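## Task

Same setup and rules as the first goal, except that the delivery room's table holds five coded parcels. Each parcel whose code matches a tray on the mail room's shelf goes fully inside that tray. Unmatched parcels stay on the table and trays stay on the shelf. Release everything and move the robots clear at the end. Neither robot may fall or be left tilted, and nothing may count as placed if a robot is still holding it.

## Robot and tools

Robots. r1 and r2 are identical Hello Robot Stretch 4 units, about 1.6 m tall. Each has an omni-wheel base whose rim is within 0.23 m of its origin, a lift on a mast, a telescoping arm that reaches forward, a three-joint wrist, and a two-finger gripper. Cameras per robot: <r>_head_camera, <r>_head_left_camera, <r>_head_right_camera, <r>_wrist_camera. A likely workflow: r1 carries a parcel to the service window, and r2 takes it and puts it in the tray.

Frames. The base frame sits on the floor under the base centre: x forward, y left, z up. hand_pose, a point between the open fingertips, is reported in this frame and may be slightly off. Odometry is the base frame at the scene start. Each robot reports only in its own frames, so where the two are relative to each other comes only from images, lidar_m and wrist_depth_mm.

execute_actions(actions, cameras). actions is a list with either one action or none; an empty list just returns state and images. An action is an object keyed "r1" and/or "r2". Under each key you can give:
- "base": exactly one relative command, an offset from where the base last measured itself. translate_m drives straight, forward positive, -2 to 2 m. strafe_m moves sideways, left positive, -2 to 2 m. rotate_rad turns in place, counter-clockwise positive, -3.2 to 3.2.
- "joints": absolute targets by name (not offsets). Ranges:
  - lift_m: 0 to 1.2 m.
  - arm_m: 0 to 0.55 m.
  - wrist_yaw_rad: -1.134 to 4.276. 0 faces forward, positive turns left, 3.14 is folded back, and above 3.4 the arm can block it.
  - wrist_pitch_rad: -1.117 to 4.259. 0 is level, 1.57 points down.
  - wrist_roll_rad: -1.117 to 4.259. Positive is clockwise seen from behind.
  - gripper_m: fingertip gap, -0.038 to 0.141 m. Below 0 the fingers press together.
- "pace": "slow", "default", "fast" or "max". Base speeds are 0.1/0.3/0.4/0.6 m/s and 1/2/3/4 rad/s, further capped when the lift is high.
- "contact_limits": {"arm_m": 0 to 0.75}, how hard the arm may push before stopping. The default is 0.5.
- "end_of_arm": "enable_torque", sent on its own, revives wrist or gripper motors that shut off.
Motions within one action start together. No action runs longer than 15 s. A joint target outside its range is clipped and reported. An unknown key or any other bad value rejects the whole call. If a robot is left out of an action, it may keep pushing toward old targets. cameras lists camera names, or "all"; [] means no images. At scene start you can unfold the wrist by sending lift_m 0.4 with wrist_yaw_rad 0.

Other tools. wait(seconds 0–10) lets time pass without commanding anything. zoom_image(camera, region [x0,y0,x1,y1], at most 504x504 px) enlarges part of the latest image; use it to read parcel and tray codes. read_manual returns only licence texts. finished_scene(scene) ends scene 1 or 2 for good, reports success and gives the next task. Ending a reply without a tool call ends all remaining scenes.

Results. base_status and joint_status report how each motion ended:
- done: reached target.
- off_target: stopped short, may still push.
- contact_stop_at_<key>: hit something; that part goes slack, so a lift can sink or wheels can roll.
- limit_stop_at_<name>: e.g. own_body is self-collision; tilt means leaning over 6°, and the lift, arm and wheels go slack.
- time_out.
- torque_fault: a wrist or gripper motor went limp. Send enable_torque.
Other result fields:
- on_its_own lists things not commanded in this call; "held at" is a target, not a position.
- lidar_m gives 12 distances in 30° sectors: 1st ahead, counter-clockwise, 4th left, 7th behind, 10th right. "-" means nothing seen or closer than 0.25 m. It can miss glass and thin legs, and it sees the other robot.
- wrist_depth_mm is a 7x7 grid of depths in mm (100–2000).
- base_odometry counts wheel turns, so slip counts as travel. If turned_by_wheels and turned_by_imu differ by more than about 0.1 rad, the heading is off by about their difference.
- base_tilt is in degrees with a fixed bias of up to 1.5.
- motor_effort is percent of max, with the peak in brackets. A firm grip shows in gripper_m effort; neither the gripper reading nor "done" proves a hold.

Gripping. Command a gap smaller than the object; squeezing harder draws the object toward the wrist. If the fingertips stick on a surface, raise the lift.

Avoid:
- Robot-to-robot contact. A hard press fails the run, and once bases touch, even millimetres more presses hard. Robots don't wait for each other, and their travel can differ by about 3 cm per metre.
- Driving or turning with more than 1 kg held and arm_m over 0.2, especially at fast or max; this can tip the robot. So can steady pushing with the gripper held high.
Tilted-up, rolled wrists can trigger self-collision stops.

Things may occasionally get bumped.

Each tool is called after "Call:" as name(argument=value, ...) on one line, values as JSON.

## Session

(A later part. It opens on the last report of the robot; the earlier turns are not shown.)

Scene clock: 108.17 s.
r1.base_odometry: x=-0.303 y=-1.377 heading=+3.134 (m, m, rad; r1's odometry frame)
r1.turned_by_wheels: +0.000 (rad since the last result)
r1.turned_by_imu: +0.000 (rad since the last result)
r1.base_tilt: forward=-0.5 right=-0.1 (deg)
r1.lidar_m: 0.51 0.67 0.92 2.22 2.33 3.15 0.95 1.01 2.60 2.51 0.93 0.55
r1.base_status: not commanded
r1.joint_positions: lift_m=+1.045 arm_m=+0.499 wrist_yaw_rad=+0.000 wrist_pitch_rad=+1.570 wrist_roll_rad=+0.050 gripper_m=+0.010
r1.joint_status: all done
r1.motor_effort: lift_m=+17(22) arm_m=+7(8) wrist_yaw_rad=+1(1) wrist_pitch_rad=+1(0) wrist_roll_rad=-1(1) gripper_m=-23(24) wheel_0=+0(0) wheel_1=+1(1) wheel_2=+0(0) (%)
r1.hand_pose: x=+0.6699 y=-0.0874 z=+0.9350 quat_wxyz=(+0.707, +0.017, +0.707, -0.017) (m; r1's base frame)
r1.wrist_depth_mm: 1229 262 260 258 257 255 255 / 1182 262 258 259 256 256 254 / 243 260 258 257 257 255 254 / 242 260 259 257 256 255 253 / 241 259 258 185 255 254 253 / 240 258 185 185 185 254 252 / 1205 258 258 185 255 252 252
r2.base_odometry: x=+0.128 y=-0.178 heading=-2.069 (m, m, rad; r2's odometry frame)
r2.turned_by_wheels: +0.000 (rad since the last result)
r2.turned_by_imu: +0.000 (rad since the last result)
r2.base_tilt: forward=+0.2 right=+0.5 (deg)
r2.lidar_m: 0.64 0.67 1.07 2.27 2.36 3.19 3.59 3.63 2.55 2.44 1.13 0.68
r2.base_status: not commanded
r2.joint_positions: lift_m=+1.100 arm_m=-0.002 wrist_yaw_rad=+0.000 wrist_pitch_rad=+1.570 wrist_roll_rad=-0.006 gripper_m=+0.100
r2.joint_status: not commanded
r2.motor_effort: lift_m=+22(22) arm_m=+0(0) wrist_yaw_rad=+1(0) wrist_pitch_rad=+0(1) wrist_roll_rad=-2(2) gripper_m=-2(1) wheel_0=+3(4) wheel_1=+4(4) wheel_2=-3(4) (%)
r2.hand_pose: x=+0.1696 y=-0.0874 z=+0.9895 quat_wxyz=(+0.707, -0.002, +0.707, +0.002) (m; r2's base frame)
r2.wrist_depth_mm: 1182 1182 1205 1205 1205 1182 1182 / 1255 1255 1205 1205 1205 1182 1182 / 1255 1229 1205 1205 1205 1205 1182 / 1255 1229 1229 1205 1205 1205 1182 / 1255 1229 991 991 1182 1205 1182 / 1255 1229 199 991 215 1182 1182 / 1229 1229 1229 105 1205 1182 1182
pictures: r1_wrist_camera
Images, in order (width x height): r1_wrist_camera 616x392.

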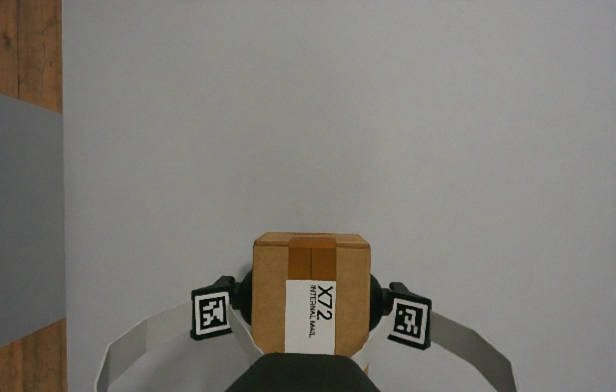

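Call:
execute_actions(actions=[{"r1":{"joints":{"gripper_m":0.1}},"r2":{"base":{"translate_m":0.22}}}], cameras=[])

Call:
execute_actions(actions=[{"r1":{"joints":{"lift_m":1.15,"arm_m":0.0},"base":{"translate_m":-0.3}},"r2":{"joints":{"arm_m":0.4}}}], cameras=["r2_wrist_camera"])

Scene clock: 114.93 s.
r1.base_odometry: x=-0.303 y=-1.377 heading=+3.134 (m, m, rad; r1's odometry frame)
r1.turned_by_wheels: +0.000 (rad since the last result)
r1.turned_by_imu: -0.001 (rad since the last result)
r1.base_tilt: forward=-0.5 right=-0.1 (deg)
r1.lidar_m: 0.52 0.65 0.93 2.23 2.29 3.19 0.92 1.00 2.55 2.50 0.94 0.54
r1.base_status: not commanded
r1.joint_positions: lift_m=+1.045 arm_m=+0.499 wrist_yaw_rad=+0.000 wrist_pitch_rad=+1.570 wrist_roll_rad=+0.050 gripper_m=+0.100
r1.joint_status: all done
r1.motor_effort: lift_m=+17(17) arm_m=+7(7) wrist_yaw_rad=+1(1) wrist_pitch_rad=+1(1) wrist_roll_rad=-1(1) gripper_m=-1(22) wheel_0=+0(0) wheel_1=+1(1) wheel_2=+0(0) (%)
r1.hand_pose: x=+0.6699 y=-0.0874 z=+0.9350 quat_wxyz=(+0.707, +0.017, +0.707, -0.017) (m; r1's base frame)
r1.wrist_depth_mm: 1205 263 259 258 258 256 254 / 1205 262 259 258 256 255 254 / 243 262 259 258 257 255 253 / 242 260 259 257 256 255 254 / 241 260 259 208 255 254 254 / 239 260 198 206 206 254 253 / 1229 259 257 141 254 253 252
r2.base_odometry: x=+0.023 y=-0.371 heading=-2.069 (m, m, rad; r2's odometry frame)
r2.turned_by_wheels: +0.000 (rad since the last result)
r2.turned_by_imu: +0.000 (rad since the last result)
r2.base_tilt: forward=+0.1 right=+0.5 (deg)
r2.lidar_m: 0.41 0.46 0.76 1.98 2.35 3.18 3.85 3.61 2.56 2.13 0.79 0.45
r2.base_status: done
r2.joint_positions: lift_m=+1.100 arm_m=-0.002 wrist_yaw_rad=+0.000 wrist_pitch_rad=+1.570 wrist_roll_rad=-0.006 gripper_m=+0.100
r2.joint_status: not commanded
r2.motor_effort: lift_m=+22(22) arm_m=+0(0) wrist_yaw_rad=+1(0) wrist_pitch_rad=+1(1) wrist_roll_rad=-1(1) gripper_m=-2(2) wheel_0=+5(11) wheel_1=+2(7) wheel_2=-3(12) (%)
r2.hand_pose: x=+0.1696 y=-0.0874 z=+0.9895 quat_wxyz=(+0.707, -0.002, +0.707, +0.002) (m; r2's base frame)
r2.wrist_depth_mm: 732 741 741 741 732 741 732 / 1118 1118 1098 1118 1138 1118 1078 / 1229 1229 1205 1229 1182 1205 1182 / 1229 1229 1205 1205 1205 1182 1182 / 1255 1229 1008 1008 1205 1182 1160 / 1255 1229 199 991 215 1205 1182 / 1229 1229 1229 105 1205 1182 1182
pictures: none
No camera images: the call's "cameras" was empty. Leave "cameras" out to get every camera's image.

Scene clock: 117.47 s.
r1.base_odometry: x=-0.003 y=-1.380 heading=+3.134 (m, m, rad; r1's odometry frame)
r1.turned_by_wheels: +0.000 (rad since the last result)
r1.turned_by_imu: +0.000 (rad since the last result)
r1.base_tilt: forward=-0.4 right=-0.2 (deg)
r1.lidar_m: 0.80 0.97 1.35 2.22 2.30 0.71 0.65 0.69 2.61 2.47 1.34 0.86
r1.base_status: done
r1.joint_positions: lift_m=+1.150 arm_m=+0.001 wrist_yaw_rad=+0.000 wrist_pitch_rad=+1.570 wrist_roll_rad=+0.050 gripper_m=+0.100
r1.joint_status: all done
r1.motor_effort: lift_m=+24(25) arm_m=-8(9) wrist_yaw_rad=+2(1) wrist_pitch_rad=-1(0) wrist_roll_rad=-1(1) gripper_m=+2(1) wheel_0=-1(4) wheel_1=-1(5) wheel_2=-2(10) (%)
r1.hand_pose: x=+0.1724 y=-0.0874 z=+1.0394 quat_wxyz=(+0.707, +0.018, +0.707, -0.018) (m; r1's base frame)
r1.wrist_depth_mm: 1308 1336 1308 1308 1281 1281 1281 / 1336 1308 1281 1281 1281 1281 1281 / 1308 1308 1281 1308 1281 1308 1255 / 1308 1308 1336 1281 1308 1281 1281 / 1308 1308 1078 1078 1308 1281 1255 / 1308 1308 198 1060 211 1255 1281 / 1308 1308 1308 141 1281 1255 1255
r2.base_odometry: x=+0.023 y=-0.371 heading=-2.069 (m, m, rad; r2's odometry frame)
r2.turned_by_wheels: +0.000 (rad since the last result)
r2.turned_by_imu: +0.000 (rad since the last result)
r2.base_tilt: forward=+0.2 right=+0.5 (deg)
r2.lidar_m: 0.42 0.43 0.77 2.01 2.35 3.18 3.86 3.59 2.56 2.13 0.81 0.44
r2.base_status: not commanded
r2.joint_positions: lift_m=+1.100 arm_m=+0.399 wrist_yaw_rad=+0.000 wrist_pitch_rad=+1.570 wrist_roll_rad=-0.006 gripper_m=+0.100
r2.joint_status: all done
r2.motor_effort: lift_m=+22(22) arm_m=+8(9) wrist_yaw_rad=+0(1) wrist_pitch_rad=-2(1) wrist_roll_rad=-2(1) gripper_m=+0(3) wheel_0=+5(5) wheel_1=+2(2) wheel_2=-3(3) (%)
r2.hand_pose: x=+0.5697 y=-0.0874 z=+0.9895 quat_wxyz=(+0.707, -0.002, +0.707, +0.002) (m; r2's base frame)
r2.wrist_depth_mm: 322 320 319 315 312 310 741 / 324 320 320 315 264 309 741 / 324 322 319 317 265 310 309 / 325 322 320 315 314 310 309 / 325 322 317 317 314 310 309 / 325 322 198 315 215 310 310 / 327 324 320 105 314 310 750
pictures: r2_wrist_camera
Images, in order (width x height): r2_wrist_camera 616x392.

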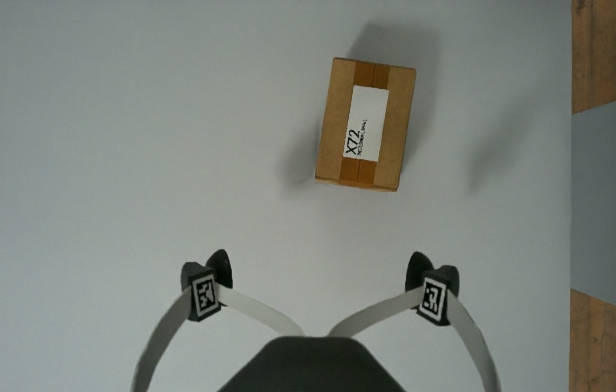

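Call:
execute_actions(actions=[{"r1":{"base":{"strafe_m":-1.0}},"r2":{"base":{"strafe_m":-0.045},"joints":{"arm_m":0.51,"wrist_roll_rad":0.12}}}], cameras=["r2_wrist_camera"])

Call:
execute_actions(actions=[{"r1":{"base":{"translate_m":-1.15}},"r2":{"joints":{"lift_m":1.035}}}], cameras=[])

Call:
execute_actions(actions=[{"r1":{"base":{"rotate_rad":1.5}},"r2":{"joints":{"gripper_m":0.01}}}], cameras=[])

Call:
execute_actions(actions=[{"r1":{"base":{"translate_m":0.14},"joints":{"arm_m":0.45,"lift_m":1.2,"wrist_roll_rad":0}},"r2":{"joints":{"lift_m":1.15,"arm_m":0.05,"wrist_roll_rad":0}}}], cameras=["r1_wrist_camera","r2_wrist_camera"])

Scene clock: 135.17 s.
r1.base_odometry: x=+0.005 y=-0.380 heading=+3.133 (m, m, rad; r1's odometry frame)
r1.turned_by_wheels: +0.000 (rad since the last result)
r1.turned_by_imu: -0.002 (rad since the last result)
r1.base_tilt: forward=-0.5 right=-0.1 (deg)
r1.lidar_m: 0.93 0.96 1.19 3.20 0.95 0.82 1.86 2.18 1.56 1.51 1.36 0.98
r1.base_status: done
r1.joint_positions: lift_m=+1.150 arm_m=+0.001 wrist_yaw_rad=+0.000 wrist_pitch_rad=+1.570 wrist_roll_rad=+0.050 gripper_m=+0.100
r1.joint_status: not commanded
r1.motor_effort: lift_m=+23(24) arm_m=-7(8) wrist_yaw_rad=+2(2) wrist_pitch_rad=-1(1) wrist_roll_rad=-1(1) gripper_m=-1(3) wheel_0=-2(12) wheel_1=+0(9) wheel_2=-1(1) (%)
r1.hand_pose: x=+0.1724 y=-0.0874 z=+1.0395 quat_wxyz=(+0.707, +0.018, +0.707, -0.018) (m; r1's base frame)
r1.wrist_depth_mm: 1308 1336 1281 1281 1308 1281 1308 / 1308 1281 1281 1308 1308 1281 1281 / 1308 1308 1308 1281 1281 1281 1229 / 1308 1308 1308 1308 1281 1281 1281 / 1308 1308 1078 1060 1281 1281 1255 / 1336 1308 198 1060 211 1281 1255 / 1281 1308 1308 141 1281 1255 1255
r2.base_odometry: x=-0.016 y=-0.350 heading=-2.069 (m, m, rad; r2's odometry frame)
r2.turned_by_wheels: +0.000 (rad since the last result)
r2.turned_by_imu: -0.001 (rad since the last result)
r2.base_tilt: forward=+0.2 right=+0.5 (deg)
r2.lidar_m: 0.42 0.44 0.79 2.01 2.40 3.25 3.83 3.48 2.52 2.35 0.81 0.47
r2.base_status: done
r2.joint_positions: lift_m=+1.100 arm_m=+0.509 wrist_yaw_rad=+0.000 wrist_pitch_rad=+1.570 wrist_roll_rad=+0.120 gripper_m=+0.100
r2.joint_status: all done
r2.motor_effort: lift_m=+22(22) arm_m=+8(7) wrist_yaw_rad=+1(2) wrist_pitch_rad=+0(1) wrist_roll_rad=+0(2) gripper_m=-2(3) wheel_0=+5(11) wheel_1=-3(10) wheel_2=+1(2) (%)
r2.hand_pose: x=+0.6797 y=-0.0874 z=+0.9895 quat_wxyz=(+0.706, +0.042, +0.706, -0.042) (m; r2's base frame)
r2.wrist_depth_mm: 1229 1229 1229 1205 1205 1182 1160 / 1229 1229 1205 1205 1205 1182 1182 / 1229 1229 319 315 312 310 1160 / 324 320 319 315 314 310 615 / 325 322 319 266 314 310 256 / 325 322 199 267 215 309 264 / 327 324 320 105 315 310 272
pictures: r2_wrist_camera
Images, in order (width x height): r2_wrist_camera 616x392.

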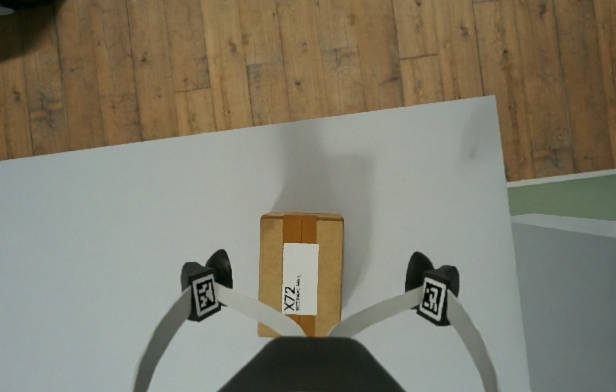

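Scene clock: 140.50 s.
r1.base_odometry: x=+1.155 y=-0.389 heading=+3.133 (m, m, rad; r1's odometry frame)
r1.turned_by_wheels: +0.000 (rad since the last result)
r1.turned_by_imu: +0.002 (rad since the last result)
r1.base_tilt: forward=-0.5 right=-0.1 (deg)
r1.lidar_m: 2.04 0.64 0.48 0.43 0.46 0.66 2.19 2.20 1.58 1.47 1.54 2.14
r1.base_status: done
r1.joint_positions: lift_m=+1.150 arm_m=+0.001 wrist_yaw_rad=+0.000 wrist_pitch_rad=+1.570 wrist_roll_rad=+0.050 gripper_m=+0.100
r1.joint_status: not commanded
r1.motor_effort: lift_m=+23(23) arm_m=-8(8) wrist_yaw_rad=+2(2) wrist_pitch_rad=+0(0) wrist_roll_rad=-1(1) gripper_m=+0(3) wheel_0=-1(9) wheel_1=-1(6) wheel_2=-2(10) (%)
r1.hand_pose: x=+0.1724 y=-0.0874 z=+1.0395 quat_wxyz=(+0.707, +0.018, +0.707, -0.018) (m; r1's base frame)
r1.wrist_depth_mm: 1336 1308 1308 1308 1281 1308 1281 / 1336 1308 1308 1308 1308 1281 1255 / 1308 1308 1308 1308 1255 1255 1255 / 1308 1308 1308 1308 1281 1281 1255 / 1308 1308 1078 1060 1281 1281 1281 / 1308 1308 198 1078 211 1281 1281 / 1336 1118 1308 141 1281 1281 1255
r2.base_odometry: x=-0.016 y=-0.350 heading=-2.069 (m, m, rad; r2's odometry frame)
r2.turned_by_wheels: +0.000 (rad since the last result)
r2.turned_by_imu: -0.001 (rad since the last result)
r2.base_tilt: forward=+0.2 right=+0.5 (deg)
r2.lidar_m: 0.43 0.44 0.77 2.02 2.41 3.26 3.82 3.52 2.50 2.34 0.83 0.46
r2.base_status: not commanded
r2.joint_positions: lift_m=+1.035 arm_m=+0.509 wrist_yaw_rad=+0.000 wrist_pitch_rad=+1.570 wrist_roll_rad=+0.120 gripper_m=+0.100
r2.joint_status: all done
r2.motor_effort: lift_m=+16(21) arm_m=+8(8) wrist_yaw_rad=+0(0) wrist_pitch_rad=-1(2) wrist_roll_rad=-1(1) gripper_m=-1(1) wheel_0=+4(4) wheel_1=-3(3) wheel_2=+0(0) (%)
r2.hand_pose: x=+0.6797 y=-0.0874 z=+0.9250 quat_wxyz=(+0.706, +0.042, +0.706, -0.042) (m; r2's base frame)
r2.wrist_depth_mm: 1182 1160 1160 1138 1118 1118 1098 / 1160 1160 1160 1138 1138 247 1118 / 259 256 254 251 249 247 1098 / 258 256 255 252 249 247 424 / 259 257 230 202 250 247 246 / 259 257 198 202 215 247 245 / 260 258 255 105 250 247 247
pictures: none
No camera images: the call's "cameras" was empty. Leave "cameras" out to get every camera's image.

Scene clock: 143.10 s.
r1.base_odometry: x=+1.155 y=-0.389 heading=-1.651 (m, m, rad; r1's odometry frame)
r1.turned_by_wheels: +1.500 (rad since the last result)
r1.turned_by_imu: +1.490 (rad since the last result)
r1.base_tilt: forward=-0.4 right=-0.2 (deg)
r1.lidar_m: 0.43 0.48 0.61 2.19 2.23 1.63 1.50 1.52 2.02 2.09 2.04 0.51
r1.base_status: done
r1.joint_positions: lift_m=+1.150 arm_m=+0.001 wrist_yaw_rad=+0.000 wrist_pitch_rad=+1.570 wrist_roll_rad=+0.050 gripper_m=+0.100
r1.joint_status: not commanded
r1.motor_effort: lift_m=+23(23) arm_m=-8(8) wrist_yaw_rad=+3(2) wrist_pitch_rad=+0(1) wrist_roll_rad=-1(1) gripper_m=-2(2) wheel_0=-2(6) wheel_1=-2(5) wheel_2=-2(6) (%)
r1.hand_pose: x=+0.1724 y=-0.0874 z=+1.0395 quat_wxyz=(+0.707, +0.018, +0.707, -0.018) (m; r1's base frame)
r1.wrist_depth_mm: 517 512 512 1281 1281 778 1255 / 1336 1336 1308 1308 1281 1281 1281 / 1308 1308 1281 1281 1281 1308 1255 / 1336 1308 1281 1281 1281 1281 1281 / 1336 1336 1098 1060 1281 1281 1281 / 1308 1308 198 1060 211 1281 1255 / 1308 1336 1308 141 1281 1281 1255
r2.base_odometry: x=-0.016 y=-0.350 heading=-2.069 (m, m, rad; r2's odometry frame)
r2.turned_by_wheels: +0.000 (rad since the last result)
r2.turned_by_imu: +0.000 (rad since the last result)
r2.base_tilt: forward=+0.2 right=+0.5 (deg)
r2.lidar_m: 0.43 0.45 0.78 2.00 2.41 3.23 3.85 3.51 2.50 2.36 0.79 0.46
r2.base_status: not commanded
r2.joint_positions: lift_m=+1.035 arm_m=+0.509 wrist_yaw_rad=+0.000 wrist_pitch_rad=+1.570 wrist_roll_rad=+0.120 gripper_m=+0.010
r2.joint_status: all done
r2.motor_effort: lift_m=+16(16) arm_m=+8(8) wrist_yaw_rad=+2(1) wrist_pitch_rad=-1(1) wrist_roll_rad=+1(0) gripper_m=-21(23) wheel_0=+4(5) wheel_1=-3(3) wheel_2=+0(0) (%)
r2.hand_pose: x=+0.6797 y=-0.0874 z=+0.9250 quat_wxyz=(+0.706, +0.042, +0.706, -0.042) (m; r2's base frame)
r2.wrist_depth_mm: 1182 1160 1160 1138 1118 1118 1098 / 1182 1160 1160 1138 1138 247 1118 / 259 257 254 251 249 247 1118 / 258 256 254 251 250 246 421 / 259 257 254 187 248 248 245 / 259 257 188 187 186 247 246 / 259 256 256 105 250 248 247
pictures: none
No camera images: the call's "cameras" was empty. Leave "cameras" out to get every camera's image.

Scene clock: 145.53 s.
r1.base_odometry: x=+1.144 y=-0.529 heading=-1.650 (m, m, rad; r1's odometry frame)
r1.turned_by_wheels: +0.000 (rad since the last result)
r1.turned_by_imu: -0.001 (rad since the last result)
r1.base_tilt: forward=-0.3 right=-0.2 (deg)
r1.lidar_m: 0.29 0.30 0.46 1.07 2.24 1.74 1.65 1.69 2.21 2.01 0.51 0.36
r1.base_status: done
r1.joint_positions: lift_m=+1.199 arm_m=+0.449 wrist_yaw_rad=+0.000 wrist_pitch_rad=+1.570 wrist_roll_rad=+0.000 gripper_m=+0.100
r1.joint_status: all done
r1.motor_effort: lift_m=+24(24) arm_m=+7(7) wrist_yaw_rad=+1(1) wrist_pitch_rad=+0(1) wrist_roll_rad=-2(5) gripper_m=+0(4) wheel_0=+0(2) wheel_1=+2(6) wheel_2=+0(9) (%)
r1.hand_pose: x=+0.6199 y=-0.0874 z=+1.0889 quat_wxyz=(+0.707, +0.000, +0.707, +0.000) (m; r1's base frame)
r1.wrist_depth_mm: 569 559 559 554 554 549 1336 / 564 564 554 554 554 544 1336 / 564 564 559 554 554 549 1366 / 569 559 554 554 554 549 1336 / 564 559 559 554 549 549 1308 / 564 559 198 549 211 544 1308 / 564 554 559 141 544 549 1308
r2.base_odometry: x=-0.016 y=-0.350 heading=-2.069 (m, m, rad; r2's odometry frame)
r2.turned_by_wheels: +0.000 (rad since the last result)
r2.turned_by_imu: +0.000 (rad since the last result)
r2.base_tilt: forward=+0.2 right=+0.5 (deg)
r2.lidar_m: 0.42 0.45 0.76 1.99 2.40 3.26 3.84 3.52 2.51 2.36 0.81 0.47
r2.base_status: not commanded
r2.joint_positions: lift_m=+1.150 arm_m=+0.051 wrist_yaw_rad=+0.000 wrist_pitch_rad=+1.570 wrist_roll_rad=+0.000 gripper_m=+0.010
r2.joint_status: all done
r2.motor_effort: lift_m=+23(26) arm_m=-8(9) wrist_yaw_rad=+1(0) wrist_pitch_rad=-1(1) wrist_roll_rad=-3(0) gripper_m=-23(22) wheel_0=+4(4) wheel_1=-3(3) wheel_2=+0(0) (%)
r2.hand_pose: x=+0.2225 y=-0.0874 z=+1.0394 quat_wxyz=(+0.707, +0.000, +0.707, +0.000) (m; r2's base frame)
r2.wrist_depth_mm: 377 373 370 368 370 554 627 / 931 931 931 946 946 960 946 / 1308 1308 1281 1255 1229 1229 1229 / 1281 1281 1281 1255 1255 1229 1205 / 1281 1281 1255 187 1255 1229 1229 / 1308 1281 189 187 187 1229 1229 / 1281 1281 1255 105 1255 1255 1229
pictures: r1_wrist_camera, r2_wrist_camera
Images, in order (width x height): r1_wrist_camera 616x392, r2_wrist_camera 616x392.

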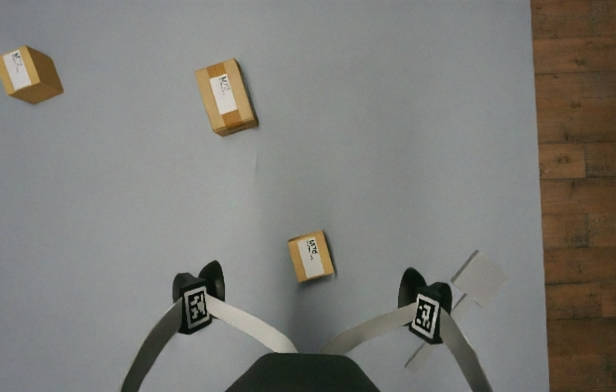

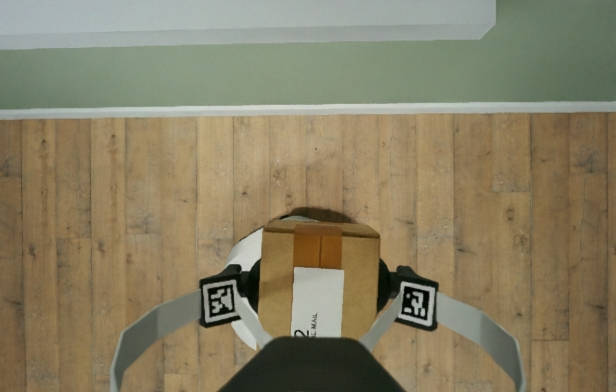

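Call:
zoom_image(camera="r1_wrist_camera", region=[0, 40, 350, 290])

Call:
execute_actions(actions=[{"r2":{"base":{"rotate_rad":3.14}}}], cameras=[])

Call:
execute_actions(actions=[{"r2":{"base":{"translate_m":2.0},"pace":"fast"}}], cameras=[])

Call:
execute_actions(actions=[{"r2":{"base":{"strafe_m":0.35}}}], cameras=["r2_head_left_camera"])

Region (0, 40, 350, 290) of r1_wrist_camera's 616x392 image, scaled by 1.440; it fills the top 360 rows of this view, and the rest is white.

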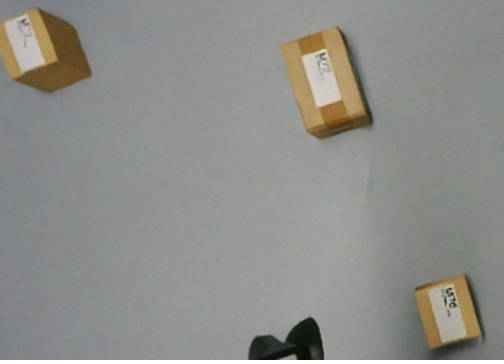

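Scene clock: 157.30 s.
r1.base_odometry: x=+1.144 y=-0.529 heading=-1.650 (m, m, rad; r1's odometry frame)
r1.turned_by_wheels: +0.000 (rad since the last result)
r1.turned_by_imu: -0.002 (rad since the last result)
r1.base_tilt: forward=-0.4 right=-0.2 (deg)
r1.lidar_m: 0.30 0.33 0.43 1.02 2.25 1.76 1.65 1.69 2.20 2.00 0.52 0.35
r1.base_status: not commanded
r1.joint_positions: lift_m=+1.199 arm_m=+0.449 wrist_yaw_rad=+0.000 wrist_pitch_rad=+1.570 wrist_roll_rad=+0.000 gripper_m=+0.100
r1.joint_status: not commanded
r1.motor_effort: lift_m=+24(24) arm_m=+8(8) wrist_yaw_rad=+1(1) wrist_pitch_rad=+2(0) wrist_roll_rad=-3(2) gripper_m=-3(3) wheel_0=+0(0) wheel_1=+2(2) wheel_2=+0(1) (%)
r1.hand_pose: x=+0.6199 y=-0.0874 z=+1.0889 quat_wxyz=(+0.707, +0.000, +0.707, +0.000) (m; r1's base frame)
r1.wrist_depth_mm: 564 564 559 554 554 549 1308 / 564 564 559 559 549 554 1336 / 559 559 559 559 549 549 1308 / 564 559 554 554 549 549 1308 / 564 559 554 554 554 549 1308 / 564 559 198 554 211 544 1336 / 564 554 554 141 549 549 1308
r2.base_odometry: x=-0.016 y=-0.350 heading=+1.070 (m, m, rad; r2's odometry frame)
r2.turned_by_wheels: +3.139 (rad since the last result)
r2.turned_by_imu: +3.170 (rad since the last result)
r2.base_tilt: forward=+0.2 right=+0.5 (deg)
r2.lidar_m: 3.29 3.46 2.51 2.14 0.78 0.46 0.43 0.44 0.78 2.12 2.41 3.31
r2.base_status: done
r2.joint_positions: lift_m=+1.150 arm_m=+0.051 wrist_yaw_rad=+0.000 wrist_pitch_rad=+1.570 wrist_roll_rad=+0.000 gripper_m=+0.010
r2.joint_status: not commanded
r2.motor_effort: lift_m=+23(23) arm_m=-8(8) wrist_yaw_rad=+0(1) wrist_pitch_rad=-2(1) wrist_roll_rad=-2(1) gripper_m=-23(22) wheel_0=-4(7) wheel_1=-3(5) wheel_2=-4(11) (%)
r2.hand_pose: x=+0.2225 y=-0.0874 z=+1.0394 quat_wxyz=(+0.707, +0.000, +0.707, +0.000) (m; r2's base frame)
r2.wrist_depth_mm: 1281 1281 1255 1255 1255 1229 1205 / 1281 1281 1255 1281 1255 1229 1229 / 1281 1281 1255 1255 1229 1229 1229 / 1308 1281 1255 1255 1255 1229 1229 / 1308 1281 1281 187 1255 1229 1229 / 1281 1281 188 187 186 1255 1229 / 1308 1255 1281 105 1255 1255 1229
pictures: none
No camera images: the call's "cameras" was empty. Leave "cameras" out to get every camera's image.

Scene clock: 165.13 s.
r1.base_odometry: x=+1.144 y=-0.529 heading=-1.650 (m, m, rad; r1's odometry frame)
r1.turned_by_wheels: +0.000 (rad since the last result)
r1.turned_by_imu: -0.002 (rad since the last result)
r1.base_tilt: forward=-0.4 right=-0.1 (deg)
r1.lidar_m: 0.31 0.34 0.43 1.01 2.23 1.78 1.65 1.67 2.22 2.06 0.51 0.33
r1.base_status: not commanded
r1.joint_positions: lift_m=+1.199 arm_m=+0.449 wrist_yaw_rad=+0.000 wrist_pitch_rad=+1.570 wrist_roll_rad=+0.000 gripper_m=+0.100
r1.joint_status: not commanded
r1.motor_effort: lift_m=+24(24) arm_m=+8(8) wrist_yaw_rad=+1(1) wrist_pitch_rad=+1(2) wrist_roll_rad=-3(3) gripper_m=-2(3) wheel_0=+0(0) wheel_1=+2(2) wheel_2=+0(0) (%)
r1.hand_pose: x=+0.6199 y=-0.0874 z=+1.0889 quat_wxyz=(+0.707, +0.000, +0.707, +0.000) (m; r1's base frame)
r1.wrist_depth_mm: 564 564 559 554 559 549 1336 / 564 564 559 559 549 554 1336 / 564 564 564 554 549 549 1336 / 569 559 559 554 549 549 1308 / 564 559 559 554 549 549 1308 / 564 564 198 559 211 544 1336 / 564 559 549 141 549 544 1308
r2.base_odometry: x=+0.943 y=+1.405 heading=+1.070 (m, m, rad; r2's odometry frame)
r2.turned_by_wheels: +0.000 (rad since the last result)
r2.turned_by_imu: +0.004 (rad since the last result)
r2.base_tilt: forward=+0.2 right=+0.6 (deg)
r2.lidar_m: 1.28 1.33 2.51 2.41 2.51 2.64 2.56 2.68 2.40 2.31 2.41 1.35
r2.base_status: done
r2.joint_positions: lift_m=+1.150 arm_m=+0.051 wrist_yaw_rad=+0.000 wrist_pitch_rad=+1.570 wrist_roll_rad=+0.000 gripper_m=+0.010
r2.joint_status: not commanded
r2.motor_effort: lift_m=+23(23) arm_m=-8(8) wrist_yaw_rad=-1(1) wrist_pitch_rad=-1(0) wrist_roll_rad=-1(1) gripper_m=-23(23) wheel_0=+3(10) wheel_1=+2(5) wheel_2=-4(15) (%)
r2.hand_pose: x=+0.2225 y=-0.0874 z=+1.0394 quat_wxyz=(+0.707, +0.000, +0.707, +0.000) (m; r2's base frame)
r2.wrist_depth_mm: 1281 1281 1281 1255 1255 1229 1229 / 1308 1281 1255 1255 1229 1255 1229 / 1281 1255 1281 1255 1255 1255 1229 / 1281 1281 1281 1281 1255 1229 1229 / 1281 1281 1255 187 1255 1255 1229 / 1281 1281 188 187 186 1229 1255 / 1281 1281 1281 105 1255 1229 1229
pictures: none
No camera images: the call's "cameras" was empty. Leave "cameras" out to get every camera's image.

Scene clock: 167.63 s.
r1.base_odometry: x=+1.144 y=-0.529 heading=-1.650 (m, m, rad; r1's odometry frame)
r1.turned_by_wheels: +0.000 (rad since the last result)
r1.turned_by_imu: -0.001 (rad since the last result)
r1.base_tilt: forward=-0.3 right=-0.3 (deg)
r1.lidar_m: 0.31 0.31 0.43 0.99 2.25 1.74 1.62 1.66 2.20 2.00 0.52 0.32
r1.base_status: not commanded
r1.joint_positions: lift_m=+1.199 arm_m=+0.449 wrist_yaw_rad=+0.000 wrist_pitch_rad=+1.570 wrist_roll_rad=+0.000 gripper_m=+0.100
r1.joint_status: not commanded
r1.motor_effort: lift_m=+24(24) arm_m=+7(7) wrist_yaw_rad=+2(1) wrist_pitch_rad=+1(0) wrist_roll_rad=-3(3) gripper_m=-2(4) wheel_0=+0(0) wheel_1=+2(2) wheel_2=+0(1) (%)
r1.hand_pose: x=+0.6199 y=-0.0874 z=+1.0889 quat_wxyz=(+0.707, +0.000, +0.707, +0.000) (m; r1's base frame)
r1.wrist_depth_mm: 569 564 559 554 549 549 1336 / 564 564 559 559 549 549 1308 / 564 564 559 554 549 549 1336 / 564 559 559 554 549 544 1308 / 564 559 559 549 549 544 1308 / 559 559 198 554 211 544 1308 / 564 554 549 141 544 549 1308
r2.base_odometry: x=+0.637 y=+1.573 heading=+1.070 (m, m, rad; r2's odometry frame)
r2.turned_by_wheels: +0.000 (rad since the last result)
r2.turned_by_imu: +0.000 (rad since the last result)
r2.base_tilt: forward=+0.2 right=+0.5 (deg)
r2.lidar_m: 1.28 1.83 2.15 2.06 2.17 2.64 2.57 2.66 2.77 2.67 2.45 1.34
r2.base_status: done
r2.joint_positions: lift_m=+1.150 arm_m=+0.051 wrist_yaw_rad=+0.000 wrist_pitch_rad=+1.570 wrist_roll_rad=+0.000 gripper_m=+0.010
r2.joint_status: not commanded
r2.motor_effort: lift_m=+22(23) arm_m=-8(8) wrist_yaw_rad=+1(2) wrist_pitch_rad=+0(2) wrist_roll_rad=-3(2) gripper_m=-23(23) wheel_0=-3(13) wheel_1=+0(11) wheel_2=+0(3) (%)
r2.hand_pose: x=+0.2225 y=-0.0874 z=+1.0395 quat_wxyz=(+0.707, +0.000, +0.707, +0.000) (m; r2's base frame)
r2.wrist_depth_mm: 1281 1281 1281 1255 1255 1205 1255 / 1281 1281 1281 1255 1255 1255 1229 / 1281 1308 1255 1255 1255 1255 1229 / 1281 1281 1255 1255 1229 1255 1229 / 1281 1281 1281 187 1255 1255 1229 / 1308 1281 188 187 186 1229 1229 / 1308 1308 1281 105 1255 1255 1229
pictures: r2_head_left_camera
Images, in order (width x height): r2_head_left_camera 420x672.

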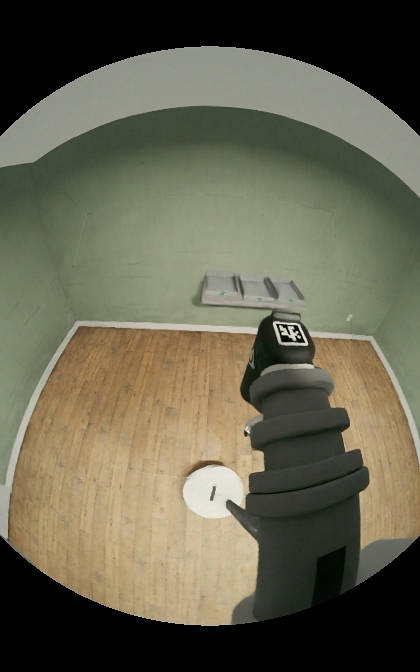

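Call:
execute_actions(actions=[{"r1":{"joints":{"lift_m":1.0,"wrist_roll_rad":-0.3}},"r2":{"base":{"translate_m":0.78},"joints":{"arm_m":0.3}}}], cameras=["r1_wrist_camera","r2_wrist_camera"])

Scene clock: 175.30 s.
r1.base_odometry: x=+1.144 y=-0.529 heading=-1.650 (m, m, rad; r1's odometry frame)
r1.turned_by_wheels: +0.000 (rad since the last result)
r1.turned_by_imu: -0.002 (rad since the last result)
r1.base_tilt: forward=-0.3 right=-0.1 (deg)
r1.lidar_m: 0.30 0.32 0.43 1.03 2.26 1.78 1.61 1.67 2.20 2.03 0.53 0.36
r1.base_status: not commanded
r1.joint_positions: lift_m=+1.000 arm_m=+0.449 wrist_yaw_rad=+0.000 wrist_pitch_rad=+1.570 wrist_roll_rad=-0.299 gripper_m=+0.100
r1.joint_status: all done
r1.motor_effort: lift_m=+17(22) arm_m=+8(7) wrist_yaw_rad=+1(1) wrist_pitch_rad=+0(1) wrist_roll_rad=-3(8) gripper_m=-3(1) wheel_0=+0(0) wheel_1=+2(2) wheel_2=+0(0) (%)
r1.hand_pose: x=+0.6199 y=-0.0874 z=+0.8900 quat_wxyz=(+0.700, -0.106, +0.699, +0.105) (m; r1's base frame)
r1.wrist_depth_mm: 362 359 304 353 351 347 347 / 359 357 353 353 351 347 347 / 359 357 355 353 349 349 347 / 357 357 353 351 349 347 345 / 357 353 353 351 349 345 345 / 357 355 198 301 211 345 345 / 355 353 353 141 349 347 345
r2.base_odometry: x=+1.011 y=+2.257 heading=+1.070 (m, m, rad; r2's odometry frame)
r2.turned_by_wheels: +0.000 (rad since the last result)
r2.turned_by_imu: +0.001 (rad since the last result)
r2.base_tilt: forward=+0.2 right=+0.5 (deg)
r2.lidar_m: 0.49 0.55 1.37 2.07 2.17 2.95 3.38 3.48 2.79 2.67 0.74 0.50
r2.base_status: done
r2.joint_positions: lift_m=+1.150 arm_m=+0.299 wrist_yaw_rad=+0.000 wrist_pitch_rad=+1.570 wrist_roll_rad=+0.000 gripper_m=+0.010
r2.joint_status: all done
r2.motor_effort: lift_m=+22(22) arm_m=+8(10) wrist_yaw_rad=+1(2) wrist_pitch_rad=-1(1) wrist_roll_rad=-2(1) gripper_m=-23(24) wheel_0=+4(6) wheel_1=+1(6) wheel_2=-4(14) (%)
r2.hand_pose: x=+0.4697 y=-0.0874 z=+1.0395 quat_wxyz=(+0.707, +0.000, +0.707, +0.000) (m; r2's base frame)
r2.wrist_depth_mm: 1025 946 504 496 500 488 484 / 1308 1281 504 500 500 488 484 / 1281 1281 508 500 500 492 492 / 1308 1255 512 504 504 496 488 / 1308 1281 1255 187 1255 1255 1255 / 1308 1281 188 187 186 1229 1229 / 1308 1308 1281 105 1229 1255 1229
pictures: r1_wrist_camera, r2_wrist_camera
Images, in order (width x height): r1_wrist_camera 616x392, r2_wrist_camera 616x392.

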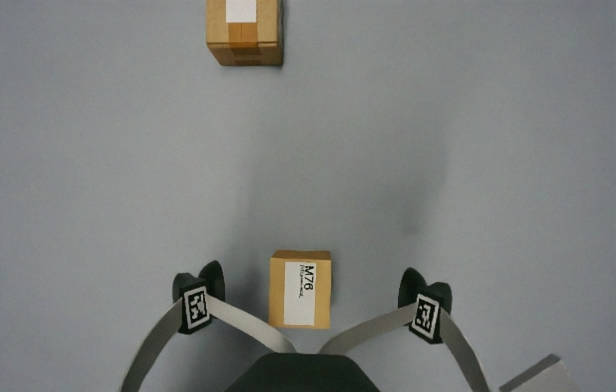

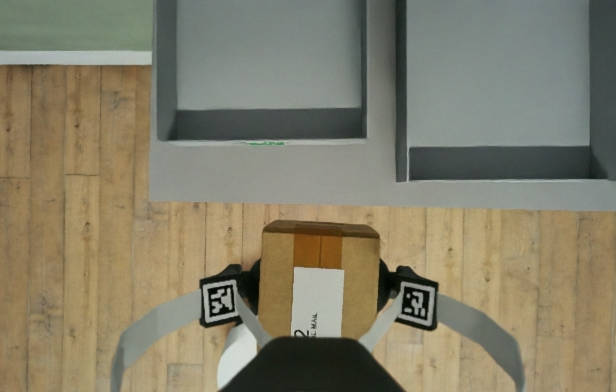

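Call:
execute_actions(actions=[{"r1":{"base":{"strafe_m":0.13},"joints":{"lift_m":1.1,"arm_m":0.55,"wrist_pitch_rad":1.25}},"r2":{"base":{"strafe_m":0.05},"joints":{"arm_m":0.55}}}], cameras=["r1_wrist_camera"])

Call:
execute_actions(actions=[{"r2":{"base":{"translate_m":0.04},"joints":{"lift_m":0.92}}}], cameras=["r2_wrist_camera"])

Scene clock: 186.17 s.
r1.base_odometry: x=+1.273 y=-0.539 heading=-1.650 (m, m, rad; r1's odometry frame)
r1.turned_by_wheels: +0.000 (rad since the last result)
r1.turned_by_imu: -0.001 (rad since the last result)
r1.base_tilt: forward=-0.5 right=-0.2 (deg)
r1.lidar_m: 0.31 0.28 0.41 2.04 2.11 1.77 1.66 1.69 2.18 2.15 0.49 0.34
r1.base_status: done
r1.joint_positions: lift_m=+1.100 arm_m=+0.546 wrist_yaw_rad=+0.000 wrist_pitch_rad=+1.251 wrist_roll_rad=-0.300 gripper_m=+0.100
r1.joint_status: all done
joint sent to its limit — the command would take r1.arm_m past its upper limit, so that joint was sent only as far as its limit.
r1.motor_effort: lift_m=+24(25) arm_m=+7(9) wrist_yaw_rad=+2(2) wrist_pitch_rad=-2(7) wrist_roll_rad=-3(3) gripper_m=-2(1) wheel_0=+1(11) wheel_1=-1(9) wheel_2=+1(1) (%)
r1.hand_pose: x=+0.8081 y=-0.0874 z=+1.0041 quat_wxyz=(+0.802, -0.121, +0.579, +0.087) (m; r1's base frame)
r1.wrist_depth_mm: 1464 1499 1499 1576 1618 1661 1661 / 521 530 544 1464 1499 1537 1576 / 496 504 517 525 535 1464 1464 / 459 480 492 500 508 521 525 / 449 455 466 473 484 492 500 / 433 436 198 410 211 466 477 / 413 415 427 141 439 442 455
r2.base_odometry: x=+0.967 y=+2.281 heading=+1.070 (m, m, rad; r2's odometry frame)
r2.turned_by_wheels: +0.000 (rad since the last result)
r2.turned_by_imu: -0.001 (rad since the last result)
r2.base_tilt: forward=+0.2 right=+0.5 (deg)
r2.lidar_m: 0.51 1.01 1.38 2.00 2.11 2.87 3.38 3.47 2.83 2.73 0.74 0.53
r2.base_status: done
r2.joint_positions: lift_m=+1.150 arm_m=+0.547 wrist_yaw_rad=+0.000 wrist_pitch_rad=+1.570 wrist_roll_rad=+0.000 gripper_m=+0.010
r2.joint_status: all done
joint sent to its limit — the command would take r2.arm_m past its upper limit, so that joint was sent only as far as its limit.
r2.motor_effort: lift_m=+22(22) arm_m=+8(8) wrist_yaw_rad=+0(0) wrist_pitch_rad=-1(1) wrist_roll_rad=-2(1) gripper_m=-23(23) wheel_0=-3(14) wheel_1=+1(9) wheel_2=+0(3) (%)
r2.hand_pose: x=+0.7182 y=-0.0874 z=+1.0395 quat_wxyz=(+0.707, +0.000, +0.707, +0.000) (m; r2's base frame)
r2.wrist_depth_mm: 449 445 445 439 433 427 424 / 699 683 500 500 496 492 488 / 1308 1281 504 500 496 492 488 / 1281 1281 500 500 500 492 488 / 1281 1281 504 187 480 492 488 / 1281 1281 188 188 186 492 488 / 1281 1281 508 105 500 477 488
pictures: r1_wrist_camera
Images, in order (width x height): r1_wrist_camera 616x392.

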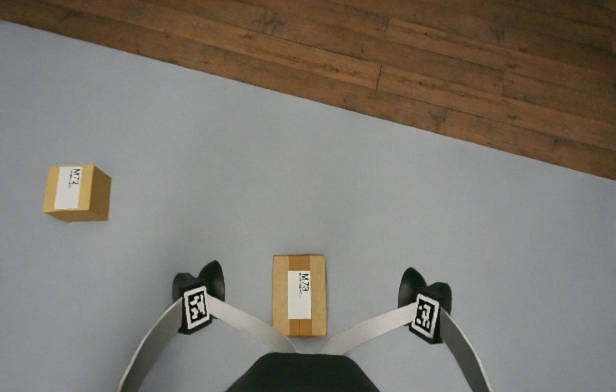

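Scene clock: 188.20 s.
r1.base_odometry: x=+1.273 y=-0.539 heading=-1.650 (m, m, rad; r1's odometry frame)
r1.turned_by_wheels: +0.000 (rad since the last result)
r1.turned_by_imu: +0.000 (rad since the last result)
r1.base_tilt: forward=-0.4 right=-0.1 (deg)
r1.lidar_m: 0.31 0.32 0.44 2.06 2.12 1.77 1.65 1.68 2.22 2.14 0.50 0.32
r1.base_status: not commanded
r1.joint_positions: lift_m=+1.100 arm_m=+0.546 wrist_yaw_rad=+0.000 wrist_pitch_rad=+1.251 wrist_roll_rad=-0.300 gripper_m=+0.100
r1.joint_status: not commanded
r1.motor_effort: lift_m=+24(24) arm_m=+7(7) wrist_yaw_rad=+2(1) wrist_pitch_rad=-2(3) wrist_roll_rad=-3(3) gripper_m=-1(2) wheel_0=+2(2) wheel_1=-1(0) wheel_2=+1(1) (%)
r1.hand_pose: x=+0.8081 y=-0.0874 z=+1.0041 quat_wxyz=(+0.802, -0.121, +0.579, +0.087) (m; r1's base frame)
r1.wrist_depth_mm: 1499 1499 1576 1537 1618 1661 1708 / 521 530 539 1499 1499 1576 1576 / 492 504 512 525 539 1464 1499 / 462 480 492 496 508 517 530 / 452 455 469 473 484 496 500 / 430 439 198 410 211 469 477 / 413 415 427 141 442 442 455
r2.base_odometry: x=+0.986 y=+2.316 heading=+1.070 (m, m, rad; r2's odometry frame)
r2.turned_by_wheels: +0.000 (rad since the last result)
r2.turned_by_imu: +0.000 (rad since the last result)
r2.base_tilt: forward=+0.2 right=+0.5 (deg)
r2.lidar_m: 0.45 0.95 1.33 2.00 2.10 2.85 3.44 3.50 2.86 2.72 0.65 0.47
r2.base_status: done
r2.joint_positions: lift_m=+0.920 arm_m=+0.547 wrist_yaw_rad=+0.000 wrist_pitch_rad=+1.570 wrist_roll_rad=+0.000 gripper_m=+0.010
r2.joint_status: all done
r2.motor_effort: lift_m=+16(20) arm_m=+8(8) wrist_yaw_rad=+1(0) wrist_pitch_rad=+0(0) wrist_roll_rad=-2(2) gripper_m=-23(21) wheel_0=+4(4) wheel_1=+2(6) wheel_2=-5(11) (%)
r2.hand_pose: x=+0.7182 y=-0.0874 z=+0.8100 quat_wxyz=(+0.707, +0.000, +0.707, +0.000) (m; r2's base frame)
r2.wrist_depth_mm: 314 264 265 266 267 250 267 / 455 276 273 272 268 263 251 / 820 276 273 272 268 264 231 / 1060 276 276 272 270 265 232 / 1078 277 274 187 270 264 231 / 1060 264 188 187 186 224 231 / 1060 264 276 105 270 243 231
pictures: r2_wrist_camera
Images, in order (width x height): r2_wrist_camera 616x392.

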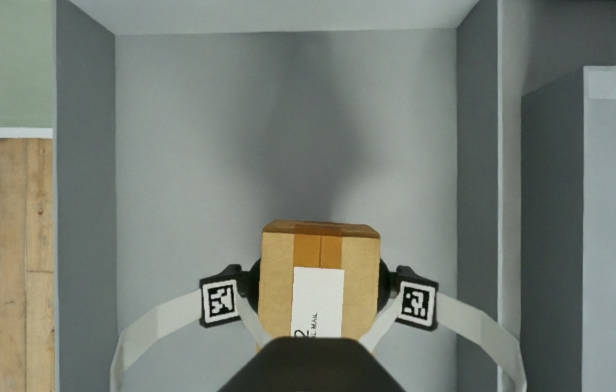

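Call:
execute_actions(actions=[{"r1":{"base":{"strafe_m":0.3},"joints":{"wrist_roll_rad":0}},"r2":{"joints":{"gripper_m":0.1}}}], cameras=["r1_wrist_camera"])

Call:
execute_actions(actions=[{"r2":{"joints":{"lift_m":1.1,"arm_m":0.0}}}], cameras=[])

Scene clock: 195.97 s.
r1.base_odometry: x=+1.572 y=-0.563 heading=-1.650 (m, m, rad; r1's odometry frame)
r1.turned_by_wheels: +0.000 (rad since the last result)
r1.turned_by_imu: -0.002 (rad since the last result)
r1.base_tilt: forward=-0.4 right=-0.3 (deg)
r1.lidar_m: 0.27 0.30 0.40 1.76 1.81 1.78 1.67 1.71 2.24 2.43 0.48 0.29
r1.base_status: done
r1.joint_positions: lift_m=+1.100 arm_m=+0.546 wrist_yaw_rad=+0.000 wrist_pitch_rad=+1.251 wrist_roll_rad=-0.001 gripper_m=+0.100
r1.joint_status: all done
r1.motor_effort: lift_m=+22(24) arm_m=+7(8) wrist_yaw_rad=+2(2) wrist_pitch_rad=-3(3) wrist_roll_rad=+0(1) gripper_m=-5(4) wheel_0=+2(10) wheel_1=-1(8) wheel_2=+0(2) (%)
r1.hand_pose: x=+0.8081 y=-0.0874 z=+1.0042 quat_wxyz=(+0.811, +0.000, +0.585, +0.000) (m; r1's base frame)
r1.wrist_depth_mm: 1661 1661 1618 1576 1576 1576 1537 / 1499 1499 1499 1499 1464 1499 1464 / 535 535 530 530 525 525 521 / 508 508 504 500 500 496 496 / 480 480 480 477 473 473 469 / 455 455 198 449 211 449 407 / 436 433 433 141 433 427 424
r2.base_odometry: x=+0.986 y=+2.316 heading=+1.070 (m, m, rad; r2's odometry frame)
r2.turned_by_wheels: +0.000 (rad since the last result)
r2.turned_by_imu: -0.001 (rad since the last result)
r2.base_tilt: forward=+0.2 right=+0.5 (deg)
r2.lidar_m: 0.46 0.96 1.32 2.01 2.11 2.87 3.45 3.49 2.84 2.73 0.67 0.48
r2.base_status: not commanded
r2.joint_positions: lift_m=+0.920 arm_m=+0.547 wrist_yaw_rad=+0.000 wrist_pitch_rad=+1.570 wrist_roll_rad=+0.000 gripper_m=+0.100
r2.joint_status: all done
r2.motor_effort: lift_m=+16(16) arm_m=+8(8) wrist_yaw_rad=+2(2) wrist_pitch_rad=+0(1) wrist_roll_rad=-2(1) gripper_m=-2(22) wheel_0=+3(3) wheel_1=+3(3) wheel_2=-5(5) (%)
r2.hand_pose: x=+0.7182 y=-0.0874 z=+0.8100 quat_wxyz=(+0.707, +0.000, +0.707, +0.000) (m; r2's base frame)
r2.wrist_depth_mm: 314 264 265 266 267 250 267 / 455 276 274 272 270 264 251 / 820 276 273 272 271 264 231 / 1060 276 274 272 270 265 231 / 1060 276 274 223 270 265 232 / 1060 277 198 223 215 224 231 / 1060 265 277 105 270 265 230
pictures: r1_wrist_camera
Images, in order (width x height): r1_wrist_camera 616x392.

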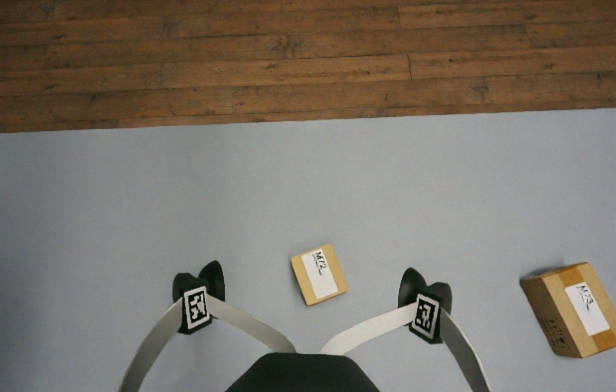

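Scene clock: 198.63 s.
r1.base_odometry: x=+1.572 y=-0.563 heading=-1.650 (m, m, rad; r1's odometry frame)
r1.turned_by_wheels: +0.000 (rad since the last result)
r1.turned_by_imu: -0.001 (rad since the last result)
r1.base_tilt: forward=-0.4 right=-0.1 (deg)
r1.lidar_m: 0.29 0.27 0.40 1.77 1.80 1.81 1.68 1.70 2.26 2.44 0.47 0.32
r1.base_status: not commanded
r1.joint_positions: lift_m=+1.100 arm_m=+0.546 wrist_yaw_rad=+0.000 wrist_pitch_rad=+1.251 wrist_roll_rad=-0.001 gripper_m=+0.100
r1.joint_status: not commanded
r1.motor_effort: lift_m=+22(22) arm_m=+7(7) wrist_yaw_rad=+1(2) wrist_pitch_rad=-3(1) wrist_roll_rad=+0(0) gripper_m=-5(4) wheel_0=+2(2) wheel_1=-1(1) wheel_2=+0(0) (%)
r1.hand_pose: x=+0.8081 y=-0.0874 z=+1.0042 quat_wxyz=(+0.811, +0.000, +0.585, +0.000) (m; r1's base frame)
r1.wrist_depth_mm: 1661 1618 1576 1618 1576 1537 1537 / 1499 1499 1499 1499 1499 1499 1464 / 535 530 530 530 525 521 517 / 504 508 500 504 500 496 496 / 484 480 477 473 477 473 473 / 459 455 198 449 211 445 407 / 436 430 436 141 430 427 424
r2.base_odometry: x=+0.986 y=+2.316 heading=+1.070 (m, m, rad; r2's odometry frame)
r2.turned_by_wheels: +0.000 (rad since the last result)
r2.turned_by_imu: +0.000 (rad since the last result)
r2.base_tilt: forward=+0.2 right=+0.5 (deg)
r2.lidar_m: 0.44 0.96 1.32 2.01 2.11 2.87 3.43 3.52 2.84 2.71 0.65 0.49
r2.base_status: not commanded
r2.joint_positions: lift_m=+1.100 arm_m=+0.001 wrist_yaw_rad=+0.000 wrist_pitch_rad=+1.570 wrist_roll_rad=+0.000 gripper_m=+0.100
r2.joint_status: all done
r2.motor_effort: lift_m=+23(24) arm_m=-8(11) wrist_yaw_rad=+0(1) wrist_pitch_rad=-2(1) wrist_roll_rad=-1(2) gripper_m=-2(0) wheel_0=+4(4) wheel_1=+3(3) wheel_2=-4(4) (%)
r2.hand_pose: x=+0.1725 y=-0.0874 z=+0.9894 quat_wxyz=(+0.707, +0.000, +0.707, +0.000) (m; r2's base frame)
r2.wrist_depth_mm: 1255 1229 1205 1205 1205 1182 1160 / 1229 1229 1229 1205 1205 1182 1182 / 1229 1229 1229 1205 1205 1182 1182 / 1229 1229 1229 1205 1205 1182 1182 / 1229 1229 1008 991 1205 1182 1182 / 1255 1229 198 1008 215 1205 1182 / 1255 1255 1229 105 1205 1205 1182
pictures: none
No camera images: the call's "cameras" was empty. Leave "cameras" out to get every camera's image.

Call:
execute_actions(actions=[{"r1":{"joints":{"wrist_roll_rad":-0.4,"lift_m":0.92}},"r2":{"base":{"rotate_rad":-3.14}}}], cameras=["r1_wrist_camera"])

Scene clock: 205.20 s.
r1.base_odometry: x=+1.572 y=-0.563 heading=-1.650 (m, m, rad; r1's odometry frame)
r1.turned_by_wheels: +0.000 (rad since the last result)
r1.turned_by_imu: -0.002 (rad since the last result)
r1.base_tilt: forward=-0.4 right=-0.1 (deg)
r1.lidar_m: 0.27 0.26 0.41 1.77 1.81 1.80 1.69 1.71 2.23 2.42 0.46 0.30
r1.base_status: not commanded
r1.joint_positions: lift_m=+0.920 arm_m=+0.546 wrist_yaw_rad=+0.000 wrist_pitch_rad=+1.251 wrist_roll_rad=-0.399 gripper_m=+0.100
r1.joint_status: all done
r1.motor_effort: lift_m=+17(21) arm_m=+8(7) wrist_yaw_rad=+2(2) wrist_pitch_rad=-3(2) wrist_roll_rad=-3(7) gripper_m=-1(4) wheel_0=+2(2) wheel_1=-1(1) wheel_2=+0(0) (%)
r1.hand_pose: x=+0.8081 y=-0.0874 z=+0.8247 quat_wxyz=(+0.795, -0.161, +0.574, +0.116) (m; r1's base frame)
r1.wrist_depth_mm: 327 336 347 355 1397 1430 1430 / 312 320 327 340 349 359 1366 / 297 304 312 322 329 340 351 / 285 290 297 306 314 322 330 / 271 278 283 246 297 309 314 / 260 266 198 278 211 293 301 / 251 253 263 141 273 278 286
r2.base_odometry: x=+0.986 y=+2.316 heading=-2.069 (m, m, rad; r2's odometry frame)
r2.turned_by_wheels: -3.139 (rad since the last result)
r2.turned_by_imu: -3.171 (rad since the last result)
r2.base_tilt: forward=+0.1 right=+0.5 (deg)
r2.lidar_m: 3.26 3.50 2.86 2.71 0.70 0.48 0.46 0.95 1.28 1.98 2.09 2.83
r2.base_status: done
r2.joint_positions: lift_m=+1.100 arm_m=+0.001 wrist_yaw_rad=+0.000 wrist_pitch_rad=+1.570 wrist_roll_rad=+0.000 gripper_m=+0.100
r2.joint_status: not commanded
r2.motor_effort: lift_m=+19(23) arm_m=-8(8) wrist_yaw_rad=+1(1) wrist_pitch_rad=-1(2) wrist_roll_rad=-2(3) gripper_m=-2(3) wheel_0=+4(10) wheel_1=+3(9) wheel_2=+4(8) (%)
r2.hand_pose: x=+0.1725 y=-0.0874 z=+0.9897 quat_wxyz=(+0.707, +0.000, +0.707, +0.000) (m; r2's base frame)
r2.wrist_depth_mm: 1229 1229 1205 1205 1205 1182 1182 / 1229 1229 1229 1205 1205 1182 1182 / 1229 1229 1229 1205 1205 1182 1182 / 1255 1229 1229 1205 1182 1205 1182 / 1255 1229 1008 991 1205 1182 1160 / 1255 1229 199 1008 215 1182 1160 / 1255 1229 1229 105 1205 1182 1182
pictures: r1_wrist_camera
Images, in order (width x height): r1_wrist_camera 616x392.

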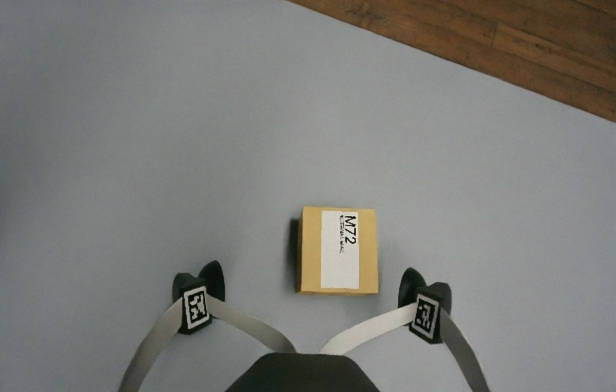

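Call:
execute_actions(actions=[{"r1":{"base":{"translate_m":0.04}},"r2":{"base":{"translate_m":2.0},"pace":"fast"}}], cameras=[])

Call:
execute_actions(actions=[{"r1":{"base":{"strafe_m":-0.02},"joints":{"lift_m":0.86}},"r2":{"base":{"strafe_m":0.3}}}], cameras=["r1_wrist_camera"])

Scene clock: 216.83 s.
r1.base_odometry: x=+1.569 y=-0.603 heading=-1.650 (m, m, rad; r1's odometry frame)
r1.turned_by_wheels: +0.000 (rad since the last result)
r1.turned_by_imu: -0.003 (rad since the last result)
r1.base_tilt: forward=-0.3 right=-0.2 (deg)
r1.lidar_m: 0.25 0.25 0.33 1.78 1.82 1.84 1.72 1.75 2.29 2.42 0.38 0.28
r1.base_status: done
r1.joint_positions: lift_m=+0.920 arm_m=+0.546 wrist_yaw_rad=+0.000 wrist_pitch_rad=+1.251 wrist_roll_rad=-0.399 gripper_m=+0.100
r1.joint_status: not commanded
r1.motor_effort: lift_m=+16(17) arm_m=+7(7) wrist_yaw_rad=+2(2) wrist_pitch_rad=-2(2) wrist_roll_rad=-4(3) gripper_m=-1(1) wheel_0=+0(5) wheel_1=+2(5) wheel_2=+0(9) (%)
r1.hand_pose: x=+0.8081 y=-0.0874 z=+0.8247 quat_wxyz=(+0.795, -0.161, +0.574, +0.116) (m; r1's base frame)
r1.wrist_depth_mm: 327 336 345 1308 1366 1397 1464 / 312 320 329 340 349 1308 1366 / 297 306 312 322 330 340 1281 / 283 290 298 304 312 322 330 / 272 278 285 291 298 307 315 / 260 266 198 231 212 291 301 / 250 253 262 141 273 278 286
r2.base_odometry: x=+0.031 y=+0.559 heading=-2.069 (m, m, rad; r2's odometry frame)
r2.turned_by_wheels: +0.000 (rad since the last result)
r2.turned_by_imu: +0.003 (rad since the last result)
r2.base_tilt: forward=+0.2 right=+0.5 (deg)
r2.lidar_m: 1.27 1.30 1.93 2.77 2.86 3.05 2.94 2.87 2.09 1.94 1.95 1.43
r2.base_status: done
r2.joint_positions: lift_m=+1.100 arm_m=+0.001 wrist_yaw_rad=+0.000 wrist_pitch_rad=+1.570 wrist_roll_rad=+0.000 gripper_m=+0.100
r2.joint_status: not commanded
r2.motor_effort: lift_m=+20(19) arm_m=-8(8) wrist_yaw_rad=-1(0) wrist_pitch_rad=-1(0) wrist_roll_rad=-3(2) gripper_m=-1(2) wheel_0=+4(11) wheel_1=+3(8) wheel_2=-3(14) (%)
r2.hand_pose: x=+0.1725 y=-0.0874 z=+0.9897 quat_wxyz=(+0.707, +0.000, +0.707, +0.000) (m; r2's base frame)
r2.wrist_depth_mm: 1255 1229 1205 1229 1205 1182 1182 / 1255 1229 1229 1205 1205 1182 1182 / 1229 1229 1229 1205 1182 1205 1182 / 1229 1255 1229 1205 1205 1182 1182 / 1255 1229 1008 1008 1205 1205 1182 / 1255 1255 199 991 215 1205 1182 / 1229 1229 1229 105 1205 1182 1205
pictures: none
No camera images: the call's "cameras" was empty. Leave "cameras" out to get every camera's image.

Scene clock: 219.17 s.
r1.base_odometry: x=+1.549 y=-0.601 heading=-1.650 (m, m, rad; r1's odometry frame)
r1.turned_by_wheels: +0.000 (rad since the last result)
r1.turned_by_imu: +0.000 (rad since the last result)
r1.base_tilt: forward=-0.4 right=-0.3 (deg)
r1.lidar_m: 0.25 0.25 0.35 1.79 1.83 1.83 1.71 1.74 2.29 2.39 0.39 0.27
r1.base_status: done
r1.joint_positions: lift_m=+0.883 arm_m=+0.546 wrist_yaw_rad=-0.001 wrist_pitch_rad=+1.251 wrist_roll_rad=-0.399 gripper_m=+0.100
r1.joint_status: lift_m contact_stop (moved -0.038 of -0.060)
r1.on_its_own: lift_m is slack since a contact_stop (your +0.860 is given up)
r1.motor_effort: lift_m=+19(19) arm_m=+7(7) wrist_yaw_rad=+4(4) wrist_pitch_rad=-2(5) wrist_roll_rad=-4(5) gripper_m=+0(1) wheel_0=-1(7) wheel_1=+0(7) wheel_2=-1(1) (%)
r1.hand_pose: x=+0.8080 y=-0.0875 z=+0.7870 quat_wxyz=(+0.795, -0.161, +0.574, +0.116) (m; r1's base frame)
r1.wrist_depth_mm: 289 298 307 315 1336 1397 1430 / 274 282 290 300 307 317 1366 / 262 267 276 283 291 301 310 / 250 256 264 270 277 285 291 / 239 245 250 207 264 271 277 / 229 234 195 197 211 258 265 / 220 224 229 141 241 245 252
r2.base_odometry: x=+0.294 y=+0.416 heading=-2.069 (m, m, rad; r2's odometry frame)
r2.turned_by_wheels: +0.000 (rad since the last result)
r2.turned_by_imu: +0.000 (rad since the last result)
r2.base_tilt: forward=+0.2 right=+0.5 (deg)
r2.lidar_m: 1.24 1.30 1.92 2.45 2.55 3.08 2.96 3.06 2.38 2.24 1.95 1.40
r2.base_status: done
r2.joint_positions: lift_m=+1.100 arm_m=+0.001 wrist_yaw_rad=+0.000 wrist_pitch_rad=+1.570 wrist_roll_rad=+0.000 gripper_m=+0.100
r2.joint_status: not commanded
r2.motor_effort: lift_m=+20(19) arm_m=-8(8) wrist_yaw_rad=+1(0) wrist_pitch_rad=-1(2) wrist_roll_rad=-1(1) gripper_m=-2(3) wheel_0=-3(15) wheel_1=+2(11) wheel_2=+0(0) (%)
r2.hand_pose: x=+0.1725 y=-0.0874 z=+0.9897 quat_wxyz=(+0.707, +0.000, +0.707, +0.000) (m; r2's base frame)
r2.wrist_depth_mm: 1255 1229 1229 1205 1205 1182 1182 / 1255 1229 1205 1229 1205 1205 1182 / 1255 1229 1229 1205 1205 1182 1182 / 1255 1229 1229 1205 1205 1182 1182 / 1255 1229 1008 991 1205 1205 1182 / 1229 1229 199 1008 214 1182 1182 / 1229 1229 1229 105 1205 1205 1182
pictures: r1_wrist_camera
Images, in order (width x height): r1_wrist_camera 616x392.

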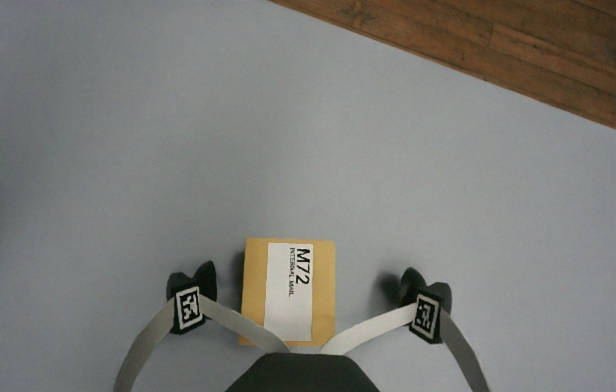

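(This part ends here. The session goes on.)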